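# Seat the knob peg in the top drawer, drawer open

## Task

Push the square peg of the loose knob all the way into the hole in the top drawer, and leave that same drawer open by 85 mm or more. Both must hold on their own after the robot lets go, so nothing may depend on a gripper still holding or pressing. Finish by releasing and moving the grippers away.

## Robot and tools

Robot: two six-joint arms, left_arm and right_arm, each with a parallel two-finger gripper. They face each other across the table, and left_arm's base is on the +y side. The names are labels only and do not match the sides of any camera image. Base poses in the scene frame: left_arm at (+0.054, +0.480, +0.099) m with quat_wxyz (+0.634, 0, 0, -0.773); right_arm at (-0.023, -0.446, +0.059) m with quat_wxyz (+0.735, 0, 0, +0.678).

Frames: the scene frame has its origin at the table centre, +z up, and the table surface at z = +0.020 m. In each gripper's own frame the fingers extend along +x and close along y. The reported end_effector_position is the point between the finger pads, about 3 to 4 cm short of the fingertips. Reported hand positions can be slightly wrong, more so at long reach.

execute_actions(actions): a list of actions run one after another. Each action is a table of 1 to 15 rows. Each row is applied for one control step of 1/30 s, and if there are fewer than 15 rows the last one repeats until 15 steps have run. Each row is a single flat list of 14 numbers, all in [-1, 1], always including both arms: left_arm dx, dy, dz, rx, ry, rz, opening, then right_arm dx, dy, dz, rx, ry, rz, opening. The first six numbers per arm are an offset, not a pose. They are in that gripper's own axes and are measured from where the gripper was at the start of the action, not from the previous row. For the first action in a call, that start is the pose last reported in this scene. Scale: 1.0 equals 0.6 m for dx, dy, dz and 180 degrees for rx, ry, rz, which together form one rotation vector. Opening is absolute: +1 is fully open (0.088 m), empty fingers close at about -0.80, and values down to -1 add nothing. Closing from fully open takes at least about 0.5 s. An empty list moves nothing and just returns state and images.

move(target, speed, blocking): target is one 14-number row in the same layout as above. Its six motion numbers per arm are offsets in gripper axes from the pose shown in the latest result that has one. The gripper travels a straight line toward it, and both arms finish together. speed is the top speed per arm in m/s, from 0.002 to 0.5 (default 0.25); turning is capped at twice that in rad/s. A move lasts 0.5 to 10 s and stops short if it needs longer. It does not avoid obstacles or the other arm. Grippers lag, can wander, and may overshoot speed near full reach. Faster moves, and targets set deeper past a contact, push harder. The opening is sent when the move starts. With blocking=false the result comes back after 0.5 s while motion continues; check with wait(0), and call wait or stop before sending new rows or moves. The result adds a move: line giving how it ended (done, off_target, moving, held, fault) and which limits acted, plus each gripper's distance from its target. held means a check blocked the last step; limits=paced means the sent pose was clipped; limits=held means some steps were blocked, after which the arm may jump faster than speed.

wait(seconds): 0 to 10 s; arms keep their last command, a running move continues, and it returns early when that move finishes. stop(): brakes a running move, needing room to slow; fingers keep moving. zoom_image(camera, region): enlarges [x0, y0, x1, y1] pixels (up to 504 by 504) of the latest image from cam_high, cam_low, cam_left_wrist or cam_right_wrist, all 504x504. read_manual(section): licence texts only. finished_scene(scene): ends the scene permanently and reports success.

Results: a state line per arm with end_effector_position (m), end_effector_quat_wxyz and velocities (m/s, rad/s) in the scene frame; Hand target lines showing where each controller is currently heading; grip_measured on the opening scale (the last joint value is the opening in metres). Readings can be off by about 1 mm, and when squeezing a hard part they read up to about 3 mm (0.061) narrower than the pads. To hold something, command about 0.07 below grip_measured; less gives a lighter grip. Parts thinner than about 3 mm get proportionally less force. Pad force tops out around 34 to 49 N. Action results also list positions at some steps, with HELD marking steps where that arm's row was held back. A pose unreachable line names an arm whose command the clearance check altered or blocked.

Motion limits: per step the commanded pose is clipped to 70 mm and 16 degrees from the measured pose, and position wins over orientation if both cannot be met. After an action an arm stops at its last clipped pose, so send the remainder next. Friction can leave the gripper short or tilted, and tiny moves may do nothing; check the pose after each move and correct tilt. For an arm meant to stay still, send the offset back to its intended pose in your first call, then zeros, always with its desired opening. An arm blocked by an object keeps pushing until given a new command.

Joint ranges (rad), base to gripper: waist -3.054 to 3.054, shoulder 0 to 3.142, elbow 0 to 2.356, wrist pitch -1.571 to 1.571, wrist yaw -1.571 to 1.571, wrist roll -3.142 to 3.142. Load limits (N m): 17.4, 21.6, 21.5, 5.67, 5.65, 5.3, held weight included; reaching one freezes that arm for 10 s and drops the rest of the call. Holding loads heats motors: warnings start at 50 °C, and at 95 °C the arm is held until cool, possibly going limp later.

Avoid: knocking or placing anything off the table, which fails the task; collisions or pushing between the arms; drops, slips, slams and hard shoves. Occasional brief tugs may hit a held part or nudge loose objects. The simulation keeps running while you compose a reply, holding the last command.

Each tool is called after "Emit:" by a JSON object that holds its "api" and its "payload".

## Session

Emit:
{"api": "execute_actions", "payload": {"actions": []}}

Scene clock: 0.00 s.
left_arm: end_effector_position=(-0.0050, +0.1688, +0.4199) grip_measured=+1.000 end_effector_quat_wxyz=(+0.638, -0.017, -0.011, -0.770) end_effector_velocity=(+0.000, +0.000, +0.000) end_effector_angular_velocity=(+0.004, +0.007, +0.005) | right_arm: end_effector_position=(+0.0040, -0.1321, +0.3834) grip_measured=+1.000 end_effector_quat_wxyz=(+0.735, +0.016, -0.020, +0.678) end_effector_velocity=(-0.002, +0.001, -0.003) end_effector_angular_velocity=(-0.015, -0.037, +0.018)
Joint positions: left_arm=[ 0.006  0.853  0.652  0.242 -0.005 -0.005  0.088] | right_arm=[-0.008  0.845  0.651  0.245 -0.008 -0.003  0.088]
Joint velocities: left_arm=[-0.002 -0.002  0.002 -0.007 -0.007 -0.007  0.   ] | right_arm=[-0.002  0.002 -0.002 -0.007 -0.022 -0.037  0.   ]
Motor temperatures (°C, as the motors report them): left_arm=[27 27 27 26 26 29] | right_arm=[27 28 27 28 28 27]
Heat: left arm: hottest wrist roll 29 °C (+0.0 °C/min); right arm: hottest shoulder 28 °C (+0.0 °C/min).
Hand target (left_arm): -0.005, +0.169, +0.420; +0.638, -0.017, -0.011, -0.770
Hand target (right_arm): +0.004, -0.132, +0.383; +0.735, +0.016, -0.020, +0.678

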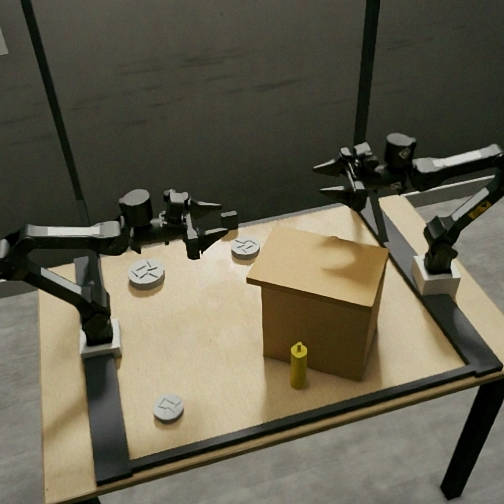

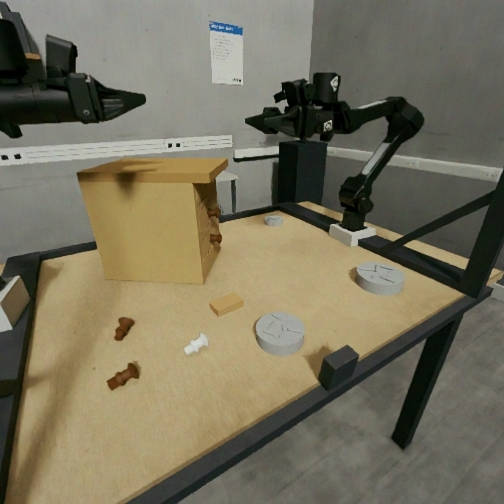

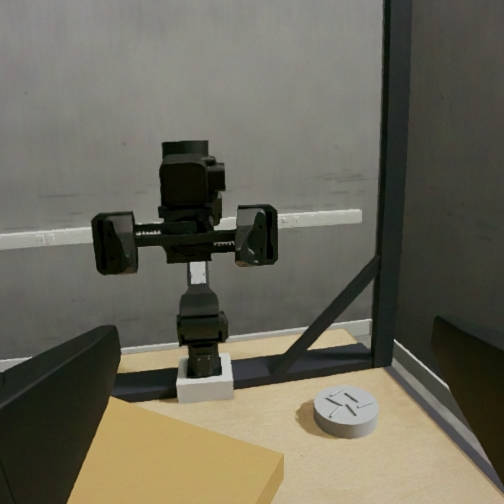

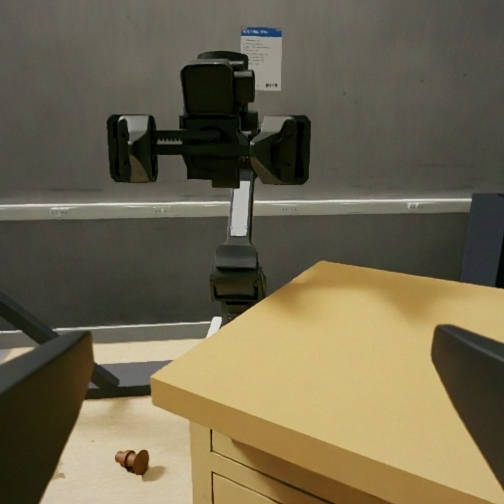

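Emit:
{"api": "zoom_image", "payload": {"camera": "cam_low", "region": [90, 290, 250, 410]}}

Emit:
{"api": "zoom_image", "payload": {"camera": "cam_low", "region": [170, 150, 270, 290]}}

Emit:
{"api": "zoom_image", "payload": {"camera": "cam_right_wrist", "region": [220, 20, 300, 100]}}

Region (90, 290, 250, 410) of cam_low's 504x504 image, scaled by 3.150, with more detail than that image has; it fills the top 378 rows of this view, and the rest is white.

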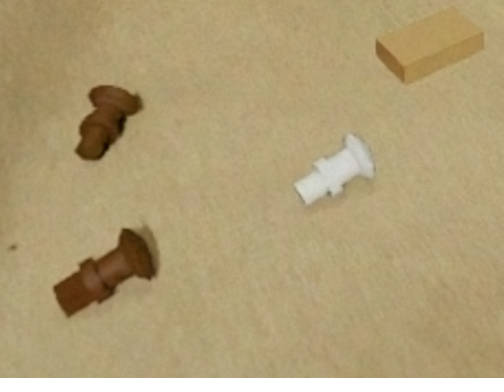

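Region (170, 150, 270, 290) of cam_low's 504x504 image, scaled by 3.600, with more detail than that image has; it fills the left 360 columns of this view, and the rest is white.

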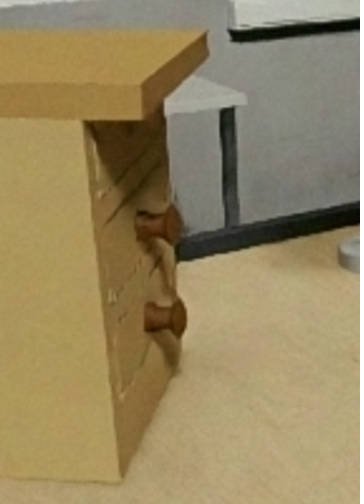

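Region (220, 20, 300, 100) of cam_right_wrist's 504x504 image, scaled by 6.300, with more detail than that image has.

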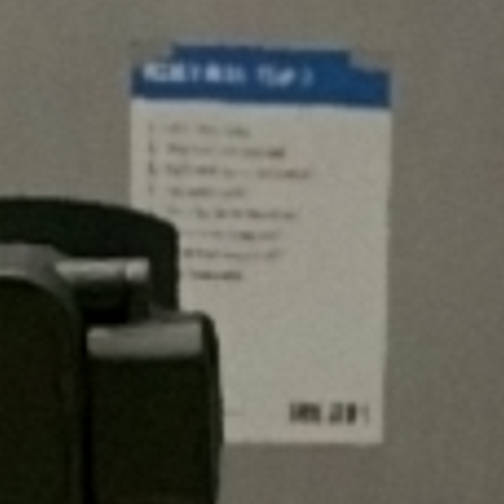

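Emit:
{"api": "move", "payload": {"target": [-0.145,-0.307,-0.15,0.125,0.375,-0.179,1,-0.13,0,-0.22,0,0,-0.08,1]}}

Scene clock: 3.97 s.
left_arm: end_effector_position=(-0.1666, +0.2856, +0.3266) grip_measured=+1.000 end_effector_quat_wxyz=(+0.311, +0.526, +0.188, -0.769) end_effector_velocity=(-0.004, +0.001, -0.001) end_effector_angular_velocity=(+0.015, -0.003, -0.003) | right_arm: end_effector_position=(-0.0021, -0.2010, +0.2498) grip_measured=+1.000 end_effector_quat_wxyz=(+0.814, +0.021, -0.016, +0.581) end_effector_velocity=(-0.002, -0.001, -0.002) end_effector_angular_velocity=(+0.005, +0.008, +0.005)
Joint positions: left_arm=[-0.681  1.378  1.407 -1.217 -0.055 -0.033  0.088] | right_arm=[ 0.349  0.544  0.057  0.549  0.599 -0.02   0.088]
Joint velocities: left_arm=[-0.007  0.017  0.012 -0.007  0.007 -0.007  0.   ] | right_arm=[ 0.012 -0.007 -0.012  0.007  0.007  0.007  0.   ]
Motor temperatures (°C, as the motors report them): left_arm=[27 27 29 27 26 29] | right_arm=[27 29 28 29 28 27]
Heat: left arm: hottest elbow 29 °C (+0.0 °C/min); right arm: hottest shoulder 29 °C (+0.0 °C/min).
Hand target (left_arm): -0.169, +0.286, +0.327; -0.308, -0.528, -0.191, +0.768
Hand target (right_arm): -0.002, -0.202, +0.247; +0.814, +0.018, -0.017, +0.580
Off the commanded pose (left_arm): 0.005 m, 1 deg.
Off the commanded pose (right_arm): 0.003 m, 0 deg.
move: done

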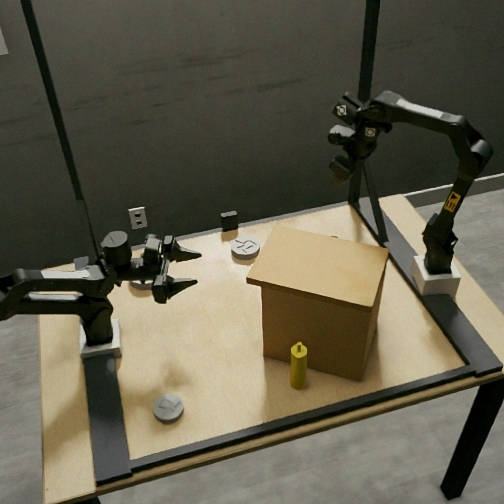

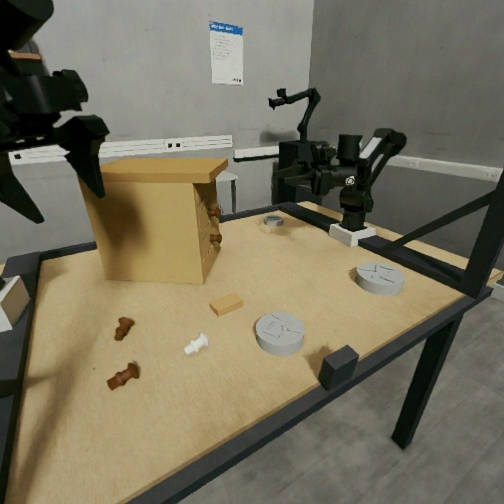

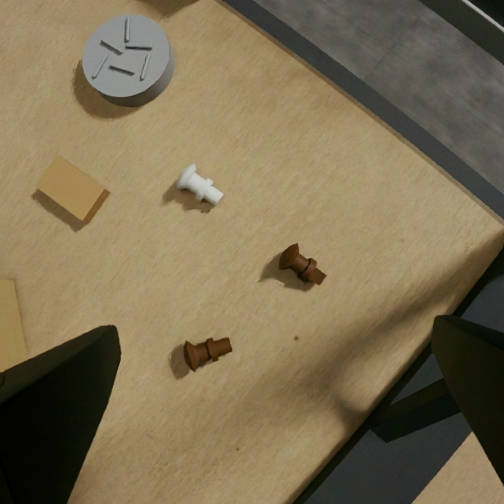

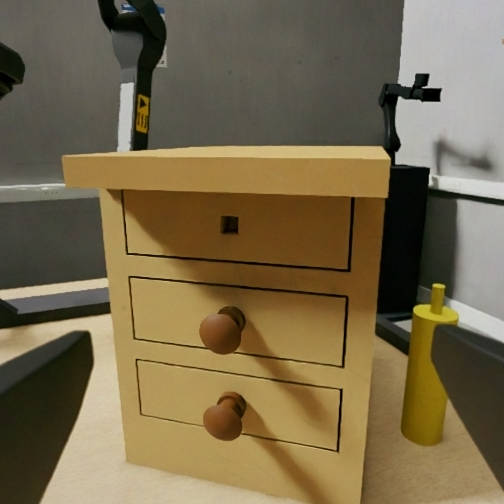

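Emit:
{"api": "zoom_image", "payload": {"camera": "cam_left_wrist", "region": [160, 150, 350, 390]}}

Emit:
{"api": "zoom_image", "payload": {"camera": "cam_right_wrist", "region": [170, 180, 290, 360]}}

Region (160, 150, 350, 390) of cam_left_wrist's 504x504 image, scaled by 2.100, with more detail than that image has; it fills the left 399 columns of this view, and the rest is white.

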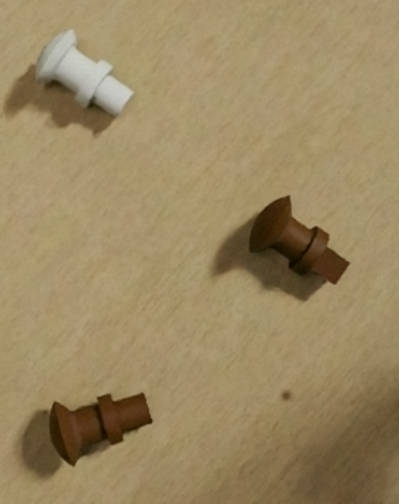

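Region (170, 180, 290, 360) of cam_right_wrist's 504x504 image, scaled by 2.800, with more detail than that image has.

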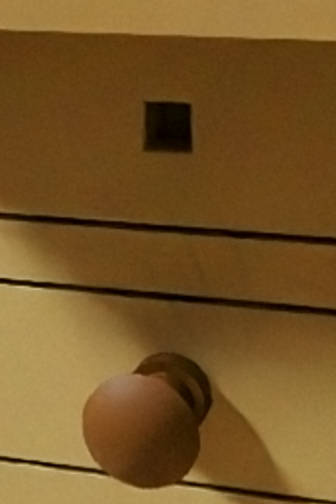

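Emit:
{"api": "move", "payload": {"target": [0.301,-0.168,-0.158,-0.2716,-0.0605,0.1347,0.2,0.006,0.106,-0.033,0,0.016,-0.067,1]}}

Scene clock: 10.97 s.
left_arm: end_effector_position=(-0.2119, +0.3647, +0.1252) grip_measured=+0.203 end_effector_quat_wxyz=(+0.664, +0.300, +0.349, -0.589) end_effector_velocity=(-0.001, -0.000, +0.002) end_effector_angular_velocity=(-0.010, +0.026, +0.039) | right_arm: end_effector_position=(-0.0592, -0.1761, +0.2296) grip_measured=+1.000 end_effector_quat_wxyz=(+0.870, +0.003, +0.006, +0.493) end_effector_velocity=(-0.000, -0.000, +0.001) end_effector_angular_velocity=(-0.006, -0.014, -0.005)
Joint positions: left_arm=[-1.269  1.766  0.911 -0.718 -0.614 -1.597  0.049] | right_arm=[0.762 1.255 0.211 1.022 1.221 0.032 0.088]
Joint velocities: left_arm=[-0.002  0.002  0.007 -0.007 -0.007 -0.051 -0.   ] | right_arm=[ 0.002  0.002  0.002  0.007  0.007 -0.022  0.   ]
Motor temperatures (°C, as the motors report them): left_arm=[27 28 30 27 26 29] | right_arm=[27 29 29 30 28 27]
Heat: left arm: hottest elbow 30 °C (+5.5 °C/min); right arm: hottest wrist pitch 30 °C (+10.9 °C/min).
Hand target (left_arm): -0.216, +0.366, +0.121; +0.665, +0.303, +0.344, -0.590
Hand target (right_arm): -0.061, -0.175, +0.231; +0.870, +0.008, +0.007, +0.492
Off the commanded pose (left_arm): 0.007 m, 1 deg.
Off the commanded pose (right_arm): 0.002 m, 1 deg.
move: done

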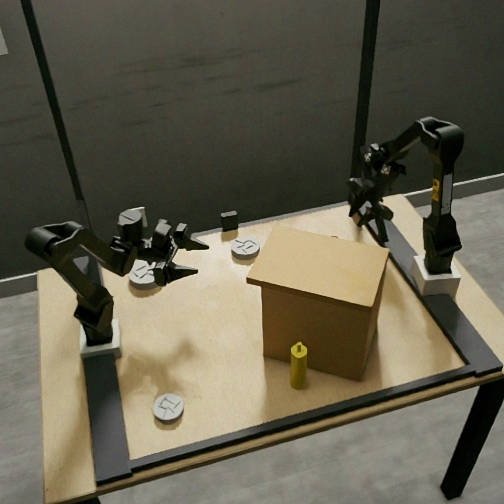

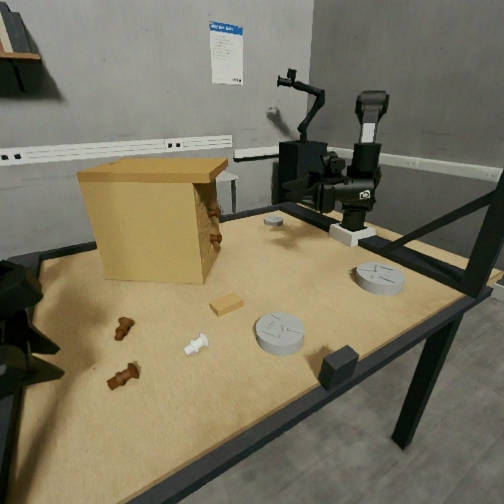

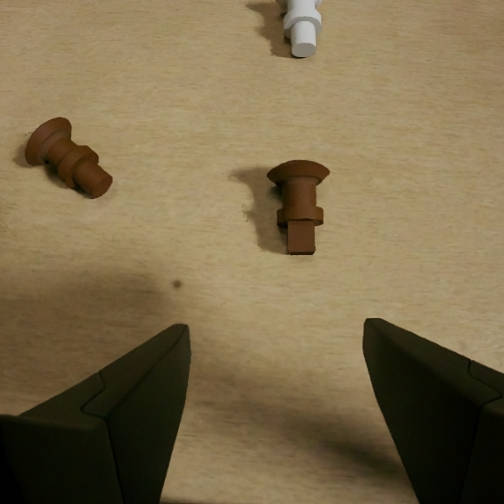

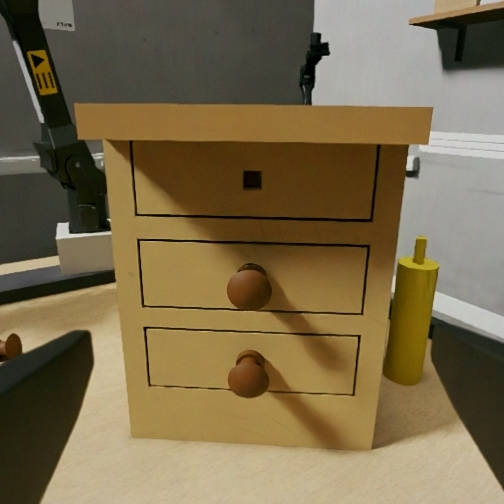

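Emit:
{"api": "move", "payload": {"target": [0.092,-0.03,0,0,0,0,0.0,0.025,0.27,0.033,0,0,0.228,0.3]}}

Scene clock: 13.47 s.
left_arm: end_effector_position=(-0.2270, +0.3226, +0.0895) grip_measured=+0.003 end_effector_quat_wxyz=(+0.668, +0.283, +0.362, -0.585) end_effector_velocity=(+0.007, +0.002, -0.003) end_effector_angular_velocity=(+0.000, -0.025, +0.016) | right_arm: end_effector_position=(-0.1887, -0.0821, +0.2512) grip_measured=+0.302 end_effector_quat_wxyz=(+0.642, +0.007, +0.005, +0.766) end_effector_velocity=(-0.003, +0.001, -0.003) end_effector_angular_velocity=(-0.011, +0.001, +0.020)
Joint positions: left_arm=[-1.135  1.905  0.912 -0.474 -0.61  -1.469  0.039] | right_arm=[0.656 1.527 0.513 1.017 0.4   0.015 0.054]
Joint velocities: left_arm=[-0.002  0.007 -0.007 -0.022 -0.007 -0.022 -0.   ] | right_arm=[-0.002  0.007  0.002 -0.007 -0.022  0.007 -0.   ]
Motor temperatures (°C, as the motors report them): left_arm=[27 28 30 27 26 29] | right_arm=[27 29 29 30 28 27]
Heat: left arm: hottest elbow 30 °C (+4.5 °C/min); right arm: hottest wrist pitch 30 °C (+8.9 °C/min).
Hand target (left_arm): -0.226, +0.331, +0.080; +0.664, +0.301, +0.349, -0.589
Hand target (right_arm): -0.189, -0.080, +0.252; +0.642, +0.005, +0.004, +0.767
Off the commanded pose (left_arm): 0.012 m, 3 deg.
Off the commanded pose (right_arm): 0.003 m, 0 deg.
move: off_target (left_arm)

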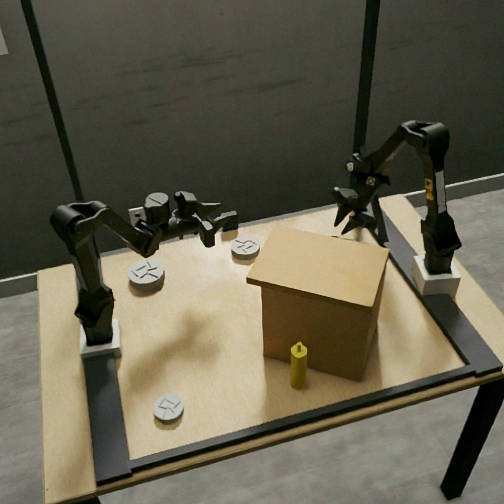

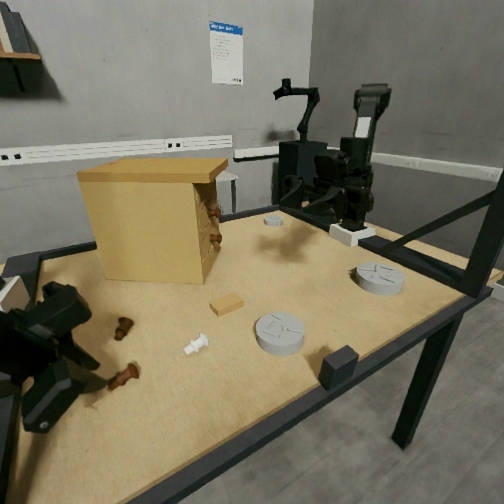

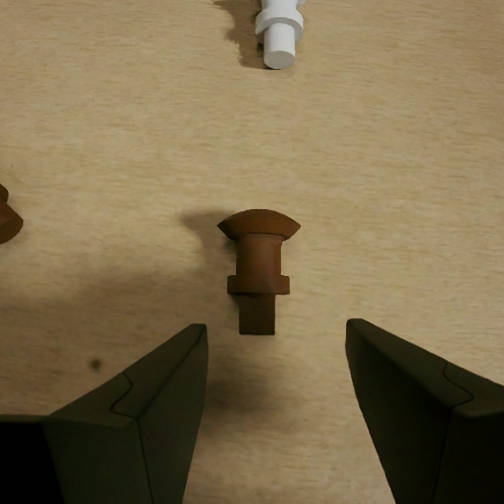

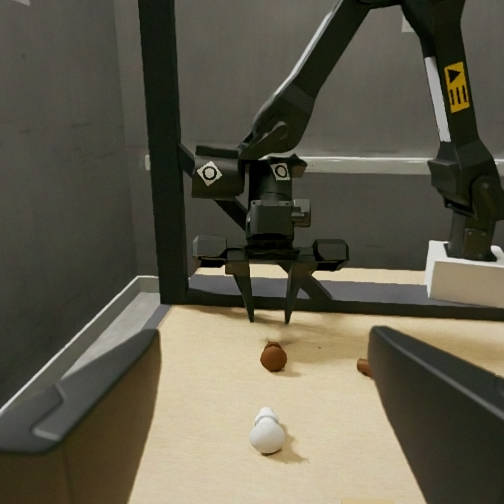

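Emit:
{"api": "move", "payload": {"target": [0.015,0.008,0.013,0.0156,0.141,0.009,0.0,0,0,0,0,0,0,0.3], "speed": 0.15}}

Scene clock: 15.73 s.
left_arm: end_effector_position=(-0.2192, +0.3130, +0.0871) grip_measured=+0.003 end_effector_quat_wxyz=(+0.575, +0.424, +0.481, -0.509) end_effector_velocity=(+0.001, -0.001, +0.001) end_effector_angular_velocity=(+0.008, -0.000, -0.000) | right_arm: end_effector_position=(-0.1888, -0.0821, +0.2513) grip_measured=+0.302 end_effector_quat_wxyz=(+0.642, +0.007, +0.005, +0.766) end_effector_velocity=(-0.000, +0.000, -0.003) end_effector_angular_velocity=(-0.009, -0.014, +0.005)
Joint positions: left_arm=[-0.905  1.892  1.013 -0.63  -0.168 -1.22   0.039] | right_arm=[0.656 1.527 0.514 1.017 0.4   0.015 0.054]
Joint velocities: left_arm=[ 0.007 -0.002  0.002 -0.007  0.007  0.007 -0.   ] | right_arm=[-0.002  0.002 -0.002 -0.007 -0.007 -0.007 -0.   ]
Motor temperatures (°C, as the motors report them): left_arm=[27 28 30 27 26 29] | right_arm=[27 29 29 31 28 27]
Heat: left arm: hottest elbow 30 °C (+3.8 °C/min); right arm: hottest wrist pitch 31 °C (+11.4 °C/min).
Hand target (left_arm): -0.220, +0.312, +0.086; +0.573, +0.427, +0.482, -0.507
Hand target (right_arm): -0.189, -0.082, +0.251; +0.643, +0.007, +0.005, +0.766
Off the commanded pose (left_arm): 0.002 m, 0 deg.
Off the commanded pose (right_arm): 0.000 m, 0 deg.
move: done

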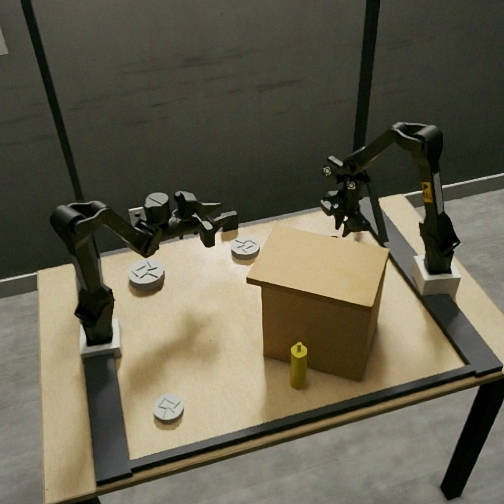

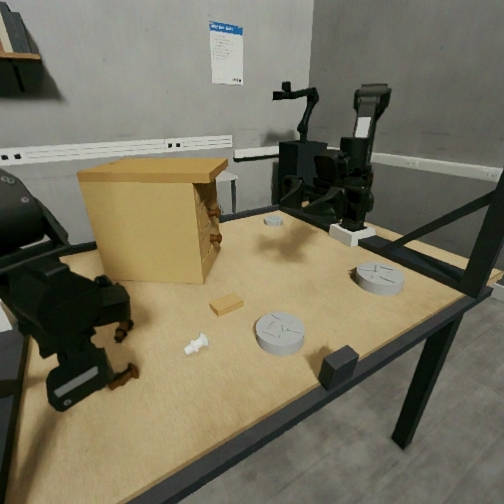

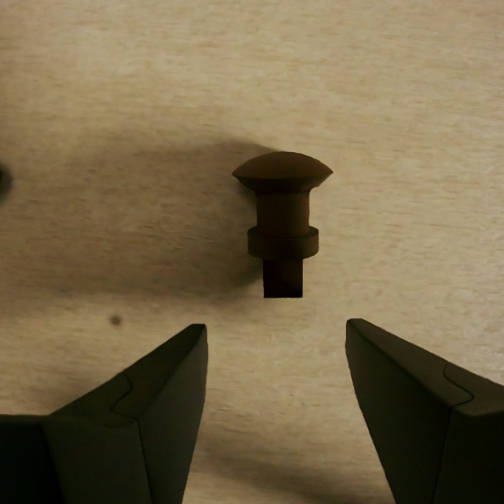

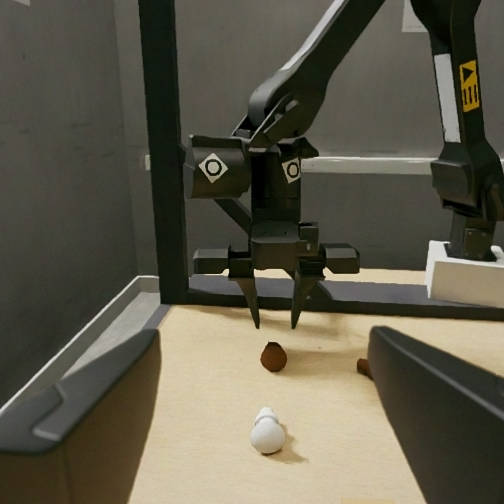

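Emit:
{"api": "move", "payload": {"target": [0.045,-0.006,0.009,0,0,0,0.0,0,0,0,0,0,0,0.3], "speed": 0.05}}

Emit:
{"api": "zoom_image", "payload": {"camera": "cam_right_wrist", "region": [230, 300, 320, 390]}}

Scene clock: 16.97 s.
left_arm: end_effector_position=(-0.2250, +0.3021, +0.0672) grip_measured=+0.003 end_effector_quat_wxyz=(+0.573, +0.418, +0.483, -0.513) end_effector_velocity=(+0.002, +0.001, -0.002) end_effector_angular_velocity=(-0.001, -0.016, -0.009) | right_arm: end_effector_position=(-0.1888, -0.0821, +0.2513) grip_measured=+0.302 end_effector_quat_wxyz=(+0.642, +0.007, +0.005, +0.766) end_effector_velocity=(-0.000, +0.000, -0.003) end_effector_angular_velocity=(-0.006, -0.028, +0.005)
Joint positions: left_arm=[-0.883  1.962  1.014 -0.541 -0.166 -1.199  0.039] | right_arm=[0.656 1.527 0.514 1.017 0.4   0.015 0.054]
Joint velocities: left_arm=[-0.002  0.007  0.002 -0.007 -0.007  0.007 -0.   ] | right_arm=[-0.002  0.002 -0.002 -0.007 -0.007 -0.022 -0.   ]
Motor temperatures (°C, as the motors report them): left_arm=[27 29 30 27 26 29] | right_arm=[27 29 29 31 28 27]
Heat: left arm: hottest elbow 30 °C (+3.5 °C/min); right arm: hottest wrist pitch 31 °C (+10.6 °C/min).
Hand target (left_arm): -0.222, +0.303, +0.062; +0.575, +0.424, +0.481, -0.509
Hand target (right_arm): -0.189, -0.082, +0.251; +0.642, +0.007, +0.005, +0.766
Off the commanded pose (left_arm): 0.007 m, 1 deg.
Off the commanded pose (right_arm): 0.000 m, 0 deg.
move: done

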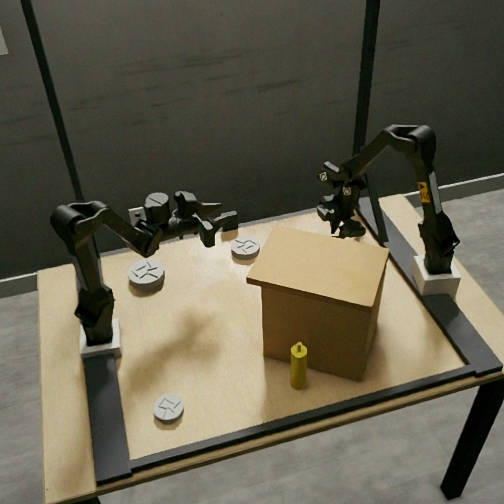

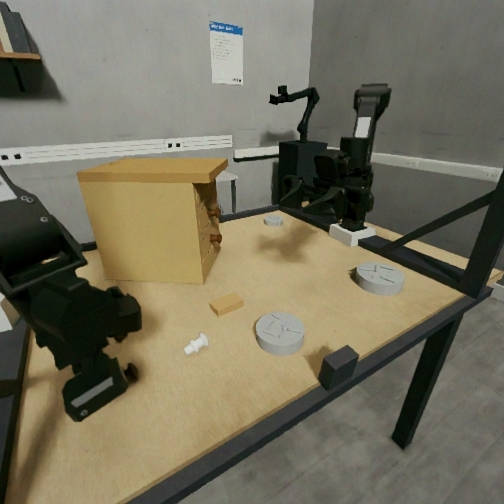

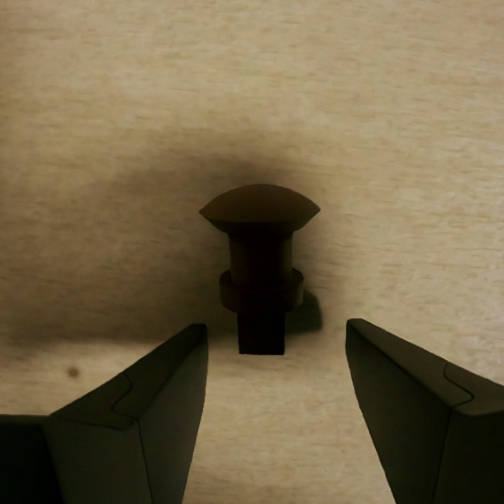

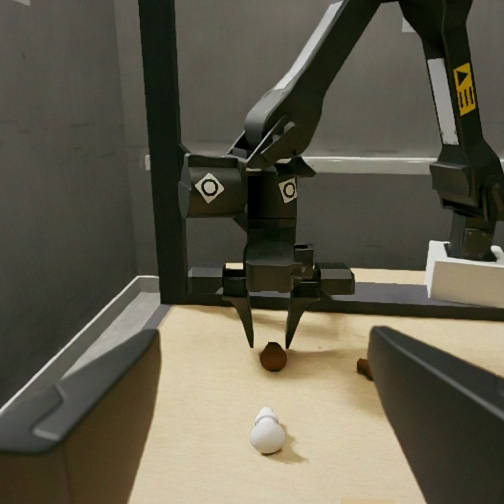

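Region (230, 300, 320, 390) of cam_right_wrist's 504x504 image, scaled by 5.600, with more detail than that image has.

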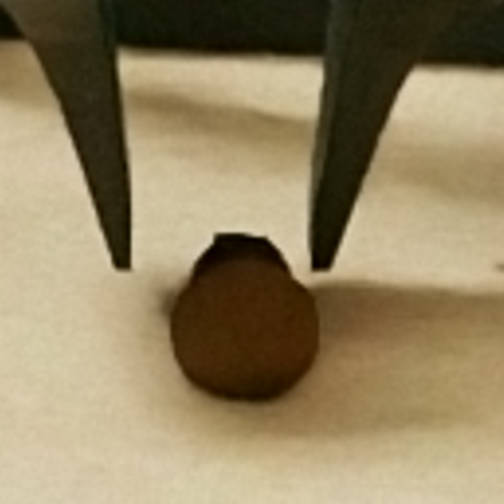

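Emit:
{"api": "move", "payload": {"target": [0.018,0.012,0,0,0,0,0.0,0,0,0,0,0,0,0.3], "speed": 0.03}}

Emit:
{"api": "zoom_image", "payload": {"camera": "cam_right_wrist", "region": [230, 300, 320, 390]}}

Scene clock: 17.83 s.
left_arm: end_effector_position=(-0.2220, +0.2997, +0.0616) grip_measured=+0.003 end_effector_quat_wxyz=(+0.572, +0.412, +0.485, -0.518) end_effector_velocity=(+0.006, +0.001, -0.000) end_effector_angular_velocity=(-0.000, -0.013, +0.010) | right_arm: end_effector_position=(-0.1888, -0.0821, +0.2513) grip_measured=+0.302 end_effector_quat_wxyz=(+0.642, +0.007, +0.005, +0.766) end_effector_velocity=(-0.004, -0.002, -0.002) end_effector_angular_velocity=(-0.005, -0.011, +0.024)
Joint positions: left_arm=[-0.872  1.963  0.984 -0.492 -0.166 -1.189  0.039] | right_arm=[0.656 1.527 0.514 1.017 0.4   0.015 0.054]
Joint velocities: left_arm=[ 0.002 -0.007 -0.012 -0.007 -0.007 -0.007 -0.   ] | right_arm=[ 0.002 -0.002 -0.002 -0.007 -0.022 -0.007 -0.   ]
Motor temperatures (°C, as the motors report them): left_arm=[27 29 30 27 26 29] | right_arm=[27 29 29 31 28 27]
Heat: left arm: hottest elbow 30 °C (+3.4 °C/min); right arm: hottest wrist pitch 31 °C (+10.1 °C/min).
Hand target (left_arm): -0.218, +0.301, +0.057; +0.573, +0.418, +0.483, -0.513
Hand target (right_arm): -0.189, -0.082, +0.251; +0.642, +0.007, +0.005, +0.766
Off the commanded pose (left_arm): 0.007 m, 1 deg.
Off the commanded pose (right_arm): 0.000 m, 0 deg.
move: done

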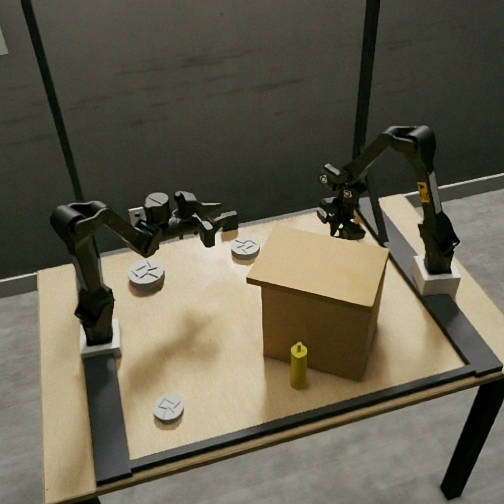

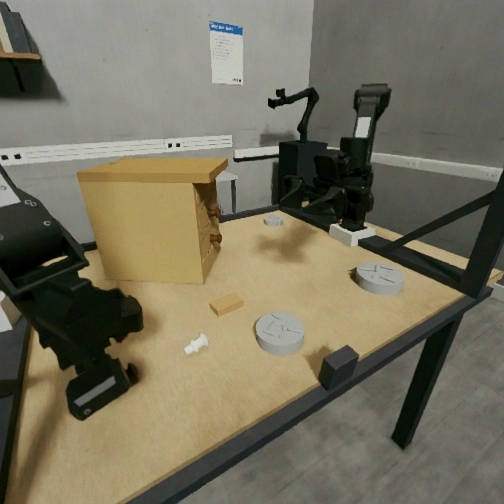

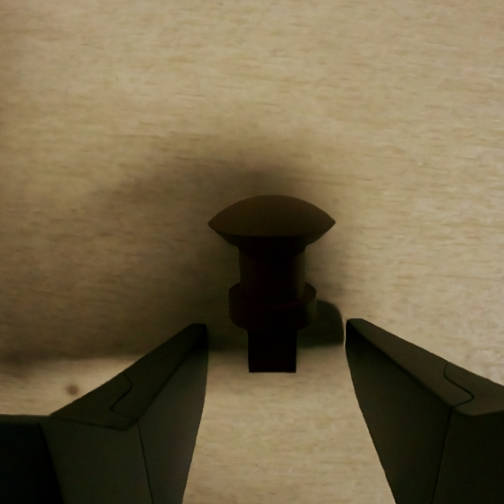

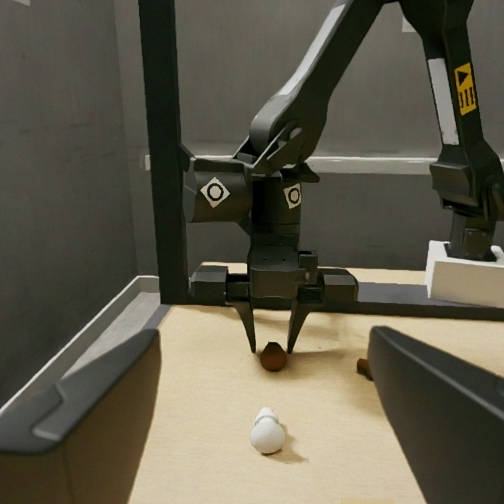

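Region (230, 300, 320, 390) of cam_right_wrist's 504x504 image, scaled by 5.600, with more detail than that image has.

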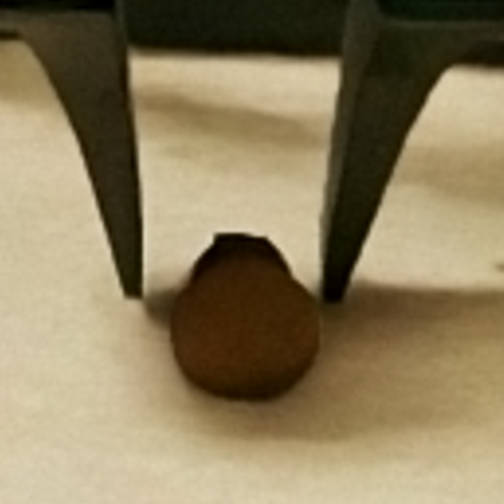

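Emit:
{"api": "execute_actions", "payload": {"actions": [[[0,0,-0.003,0,0,0,-0.1,0,0,0,0,0,0,0.3],[0,0,-0.003,0,0,0,-0.16,0,0,0,0,0,0,0.3],[0,0,-0.003,0,0,0,-0.22,0,0,0,0,0,0,0.3],[0,0,-0.003,0,0,0,-0.28,0,0,0,0,0,0,0.3],[0,0,-0.003,0,0,0,-0.33,0,0,0,0,0,0,0.3],[0,0,-0.003,0,0,0,-0.38,0,0,0,0,0,0,0.3],[0,0,-0.003,0,0,0,-0.42,0,0,0,0,0,0,0.3],[0,0,-0.003,0,0,0,-0.46,0,0,0,0,0,0,0.3],[0,0,-0.003,0,0,0,-0.49,0,0,0,0,0,0,0.3],[0,0,-0.003,0,0,0,-0.52,0,0,0,0,0,0,0.3],[0,0,-0.003,0,0,0,-0.55,0,0,0,0,0,0,0.3],[0,0,-0.003,0,0,0,-0.58,0,0,0,0,0,0,0.3],[0,0,-0.003,0,0,0,-0.61,0,0,0,0,0,0,0.3],[0,0,-0.003,0,0,0,-0.64,0,0,0,0,0,0,0.3],[0,0,-0.003,0,0,0,-0.66,0,0,0,0,0,0,0.3]],[[0,0,0,0,0,0,-0.66,0,0,0,0,0,0,0.3]]]}}

Scene clock: 19.23 s.
left_arm: end_effector_position=(-0.2224, +0.3003, +0.0615) grip_measured=-0.582 end_effector_quat_wxyz=(+0.571, +0.412, +0.485, -0.518) end_effector_velocity=(+0.001, -0.001, +0.001) end_effector_angular_velocity=(-0.005, -0.001, +0.025) | right_arm: end_effector_position=(-0.1888, -0.0821, +0.2513) grip_measured=+0.302 end_effector_quat_wxyz=(+0.642, +0.007, +0.005, +0.766) end_effector_velocity=(-0.002, -0.000, -0.000) end_effector_angular_velocity=(+0.003, -0.006, +0.020)
Joint positions: left_arm=[-0.874  1.963  0.983 -0.49  -0.166 -1.191  0.01 ] | right_arm=[0.656 1.527 0.514 1.017 0.4   0.015 0.054]
Joint velocities: left_arm=[ 0.002 -0.002  0.002 -0.007 -0.007 -0.022 -0.   ] | right_arm=[-0.002  0.002 -0.002  0.007 -0.022 -0.007 -0.   ]
Motor temperatures (°C, as the motors report them): left_arm=[27 29 30 27 26 29] | right_arm=[27 29 29 31 28 27]
Heat: left arm: hottest elbow 30 °C (+3.1 °C/min); right arm: hottest wrist pitch 31 °C (+9.4 °C/min).
Hand target (left_arm): -0.222, +0.300, +0.061; +0.571, +0.412, +0.485, -0.518
Hand target (right_arm): -0.189, -0.082, +0.251; +0.642, +0.007, +0.005, +0.766
Off the commanded pose (left_arm): 0.000 m, 0 deg.
Off the commanded pose (right_arm): 0.000 m, 0 deg.
Step readings (end_effector_position; steps 1 to 15: 1st action; 16 to 30: 2nd action):
0: left_arm (-0.2220, +0.2996, +0.0615) | right_arm (-0.1888, -0.0821, +0.2513)
1: left_arm (-0.2220, +0.2996, +0.0615) | right_arm (-0.1888, -0.0821, +0.2513)
2: left_arm (-0.2220, +0.2996, +0.0615) | right_arm (-0.1888, -0.0821, +0.2513)
4: left_arm (-0.2220, +0.2997, +0.0615) | right_arm (-0.1888, -0.0821, +0.2513)
8: left_arm (-0.2223, +0.3001, +0.0615) | right_arm (-0.1888, -0.0821, +0.2513)
15: left_arm (-0.2224, +0.3003, +0.0615) | right_arm (-0.1888, -0.0821, +0.2513)
16: left_arm (-0.2224, +0.3003, +0.0615) | right_arm (-0.1888, -0.0821, +0.2513)
17: left_arm (-0.2224, +0.3003, +0.0615) | right_arm (-0.1888, -0.0821, +0.2513)
19: left_arm (-0.2224, +0.3003, +0.0615) | right_arm (-0.1888, -0.0821, +0.2513)
23: left_arm (-0.2224, +0.3003, +0.0615) | right_arm (-0.1888, -0.0821, +0.2513)
30: end_effector_position above

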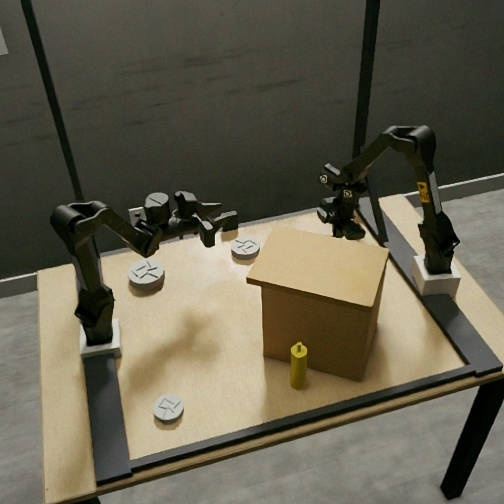

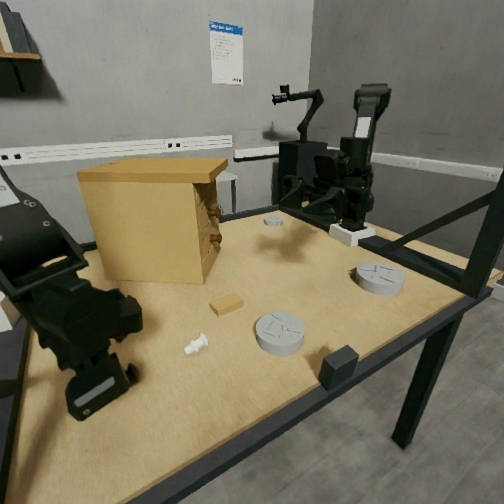

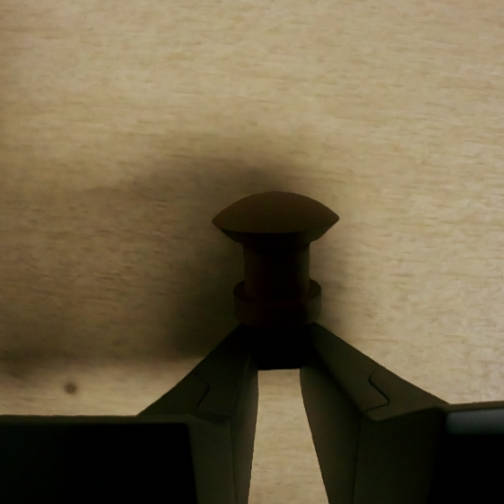

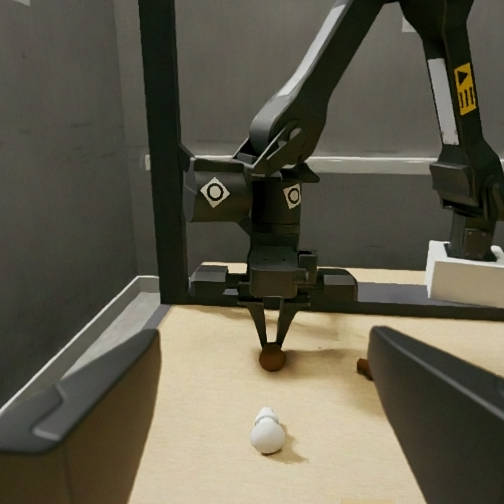

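Emit:
{"api": "move", "payload": {"target": [-0.181,-0.068,0.284,0,0,0.0104,-0.66,0.206,0.028,-0.089,-0.004,0.078,-0.016,0.3], "speed": 0.15}}

Scene clock: 21.80 s.
left_arm: end_effector_position=(-0.2390, +0.1529, +0.2054) grip_measured=-0.582 end_effector_quat_wxyz=(+0.580, +0.416, +0.478, -0.511) end_effector_velocity=(-0.001, -0.001, +0.006) end_effector_angular_velocity=(-0.000, -0.009, +0.006) | right_arm: end_effector_position=(-0.2266, +0.0342, +0.2007) grip_measured=+0.302 end_effector_quat_wxyz=(+0.656, -0.091, +0.077, +0.746) end_effector_velocity=(+0.002, +0.002, -0.001) end_effector_angular_velocity=(-0.009, -0.015, -0.008)
Joint positions: left_arm=[-0.587  2.126  1.858 -1.177 -0.153 -0.906  0.01 ] | right_arm=[0.586 1.95  1.051 0.643 0.366 0.09  0.054]
Joint velocities: left_arm=[-0.002  0.012  0.042 -0.037 -0.007 -0.007 -0.   ] | right_arm=[-0.002  0.002  0.012 -0.022  0.007 -0.007 -0.   ]
Motor temperatures (°C, as the motors report them): left_arm=[27 30 30 27 26 29] | right_arm=[27 30 30 31 28 27]
Heat: left arm: hottest shoulder 30 °C (+2.8 °C/min); right arm: hottest wrist pitch 31 °C (+8.3 °C/min).
Hand target (left_arm): -0.240, +0.151, +0.202; +0.579, +0.420, +0.479, -0.508
Hand target (right_arm): -0.227, +0.037, +0.199; +0.656, -0.091, +0.080, +0.745
Off the commanded pose (left_arm): 0.005 m, 1 deg.
Off the commanded pose (right_arm): 0.004 m, 0 deg.
move: done

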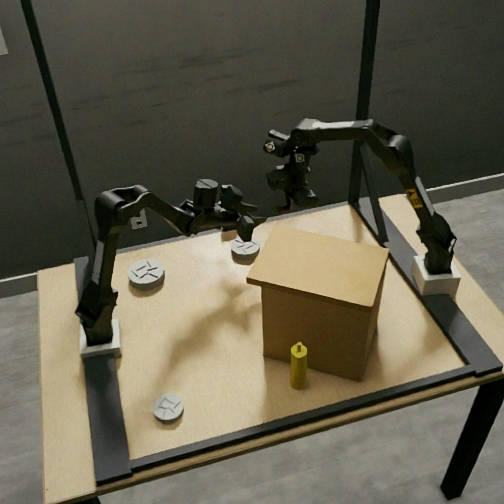

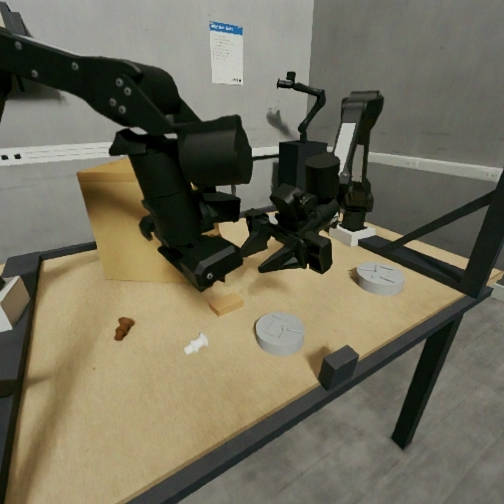

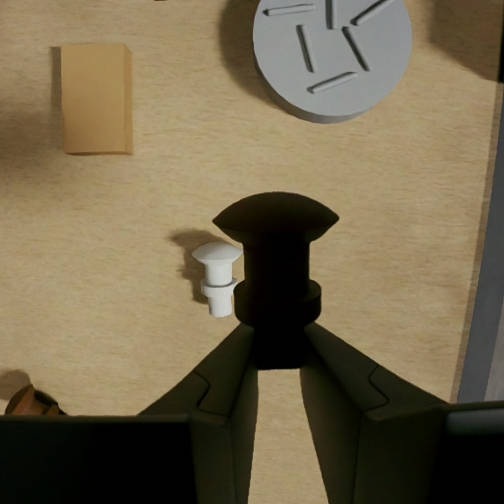

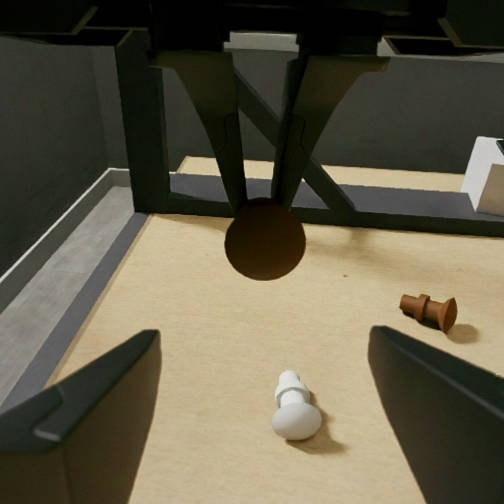

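Emit:
{"api": "move", "payload": {"target": [0,0,0,0,0,0,-0.66,0.085,-0.003,0.015,0,0,0,0.3], "speed": 0.08}}

Emit:
{"api": "zoom_image", "payload": {"camera": "cam_high", "region": [210, 150, 330, 250]}}

Scene clock: 23.30 s.
left_arm: end_effector_position=(-0.2391, +0.1523, +0.2060) grip_measured=-0.582 end_effector_quat_wxyz=(+0.581, +0.416, +0.478, -0.511) end_effector_velocity=(-0.001, -0.001, +0.000) end_effector_angular_velocity=(+0.000, +0.009, -0.006) | right_arm: end_effector_position=(-0.2309, +0.0829, +0.1998) grip_measured=+0.302 end_effector_quat_wxyz=(+0.656, -0.088, +0.078, +0.745) end_effector_velocity=(-0.001, +0.003, -0.004) end_effector_angular_velocity=(-0.017, +0.001, +0.003)
Joint positions: left_arm=[-0.586  2.128  1.864 -1.18  -0.153 -0.906  0.01 ] | right_arm=[0.54  2.095 1.267 0.578 0.322 0.081 0.054]
Joint velocities: left_arm=[ 0.002 -0.002 -0.002  0.007  0.007  0.007 -0.   ] | right_arm=[-0.002  0.012  0.017 -0.022 -0.007  0.007 -0.   ]
Motor temperatures (°C, as the motors report them): left_arm=[27 31 31 27 26 29] | right_arm=[27 30 30 31 28 27]
Heat: left arm: hottest shoulder 31 °C (+5.2 °C/min); right arm: hottest wrist pitch 31 °C (+7.7 °C/min).
Hand target (left_arm): -0.239, +0.153, +0.205; +0.580, +0.416, +0.478, -0.511
Hand target (right_arm): -0.231, +0.086, +0.198; +0.656, -0.091, +0.077, +0.746
Off the commanded pose (left_arm): 0.001 m, 0 deg.
Off the commanded pose (right_arm): 0.004 m, 0 deg.
move: done

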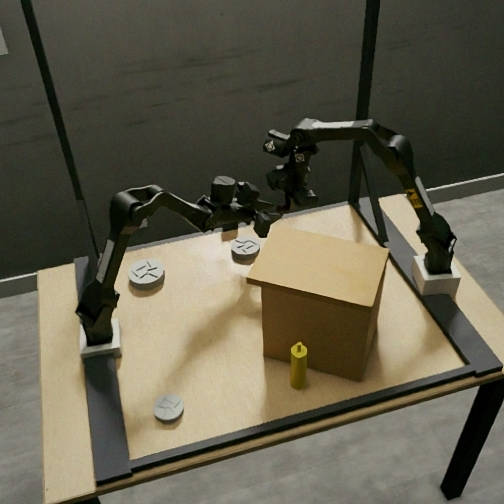

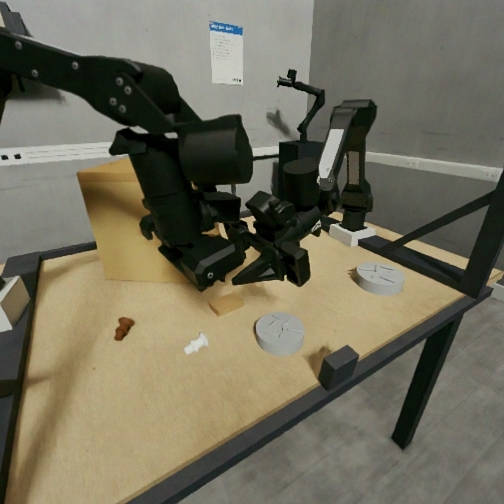

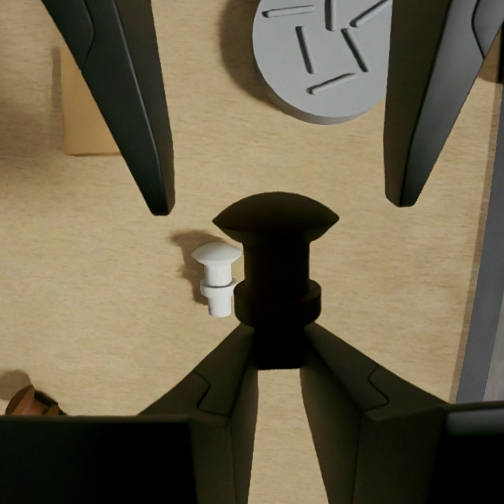

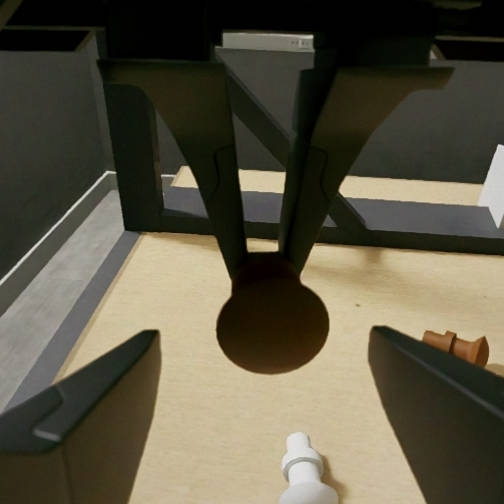

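Region (210, 150, 330, 250) of cam_high's 504x504 image, scaled by 4.200, with more detail than that image has.

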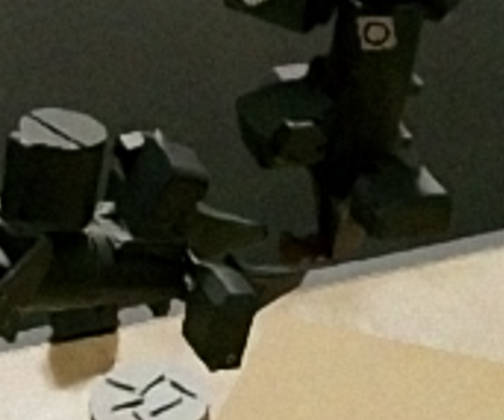

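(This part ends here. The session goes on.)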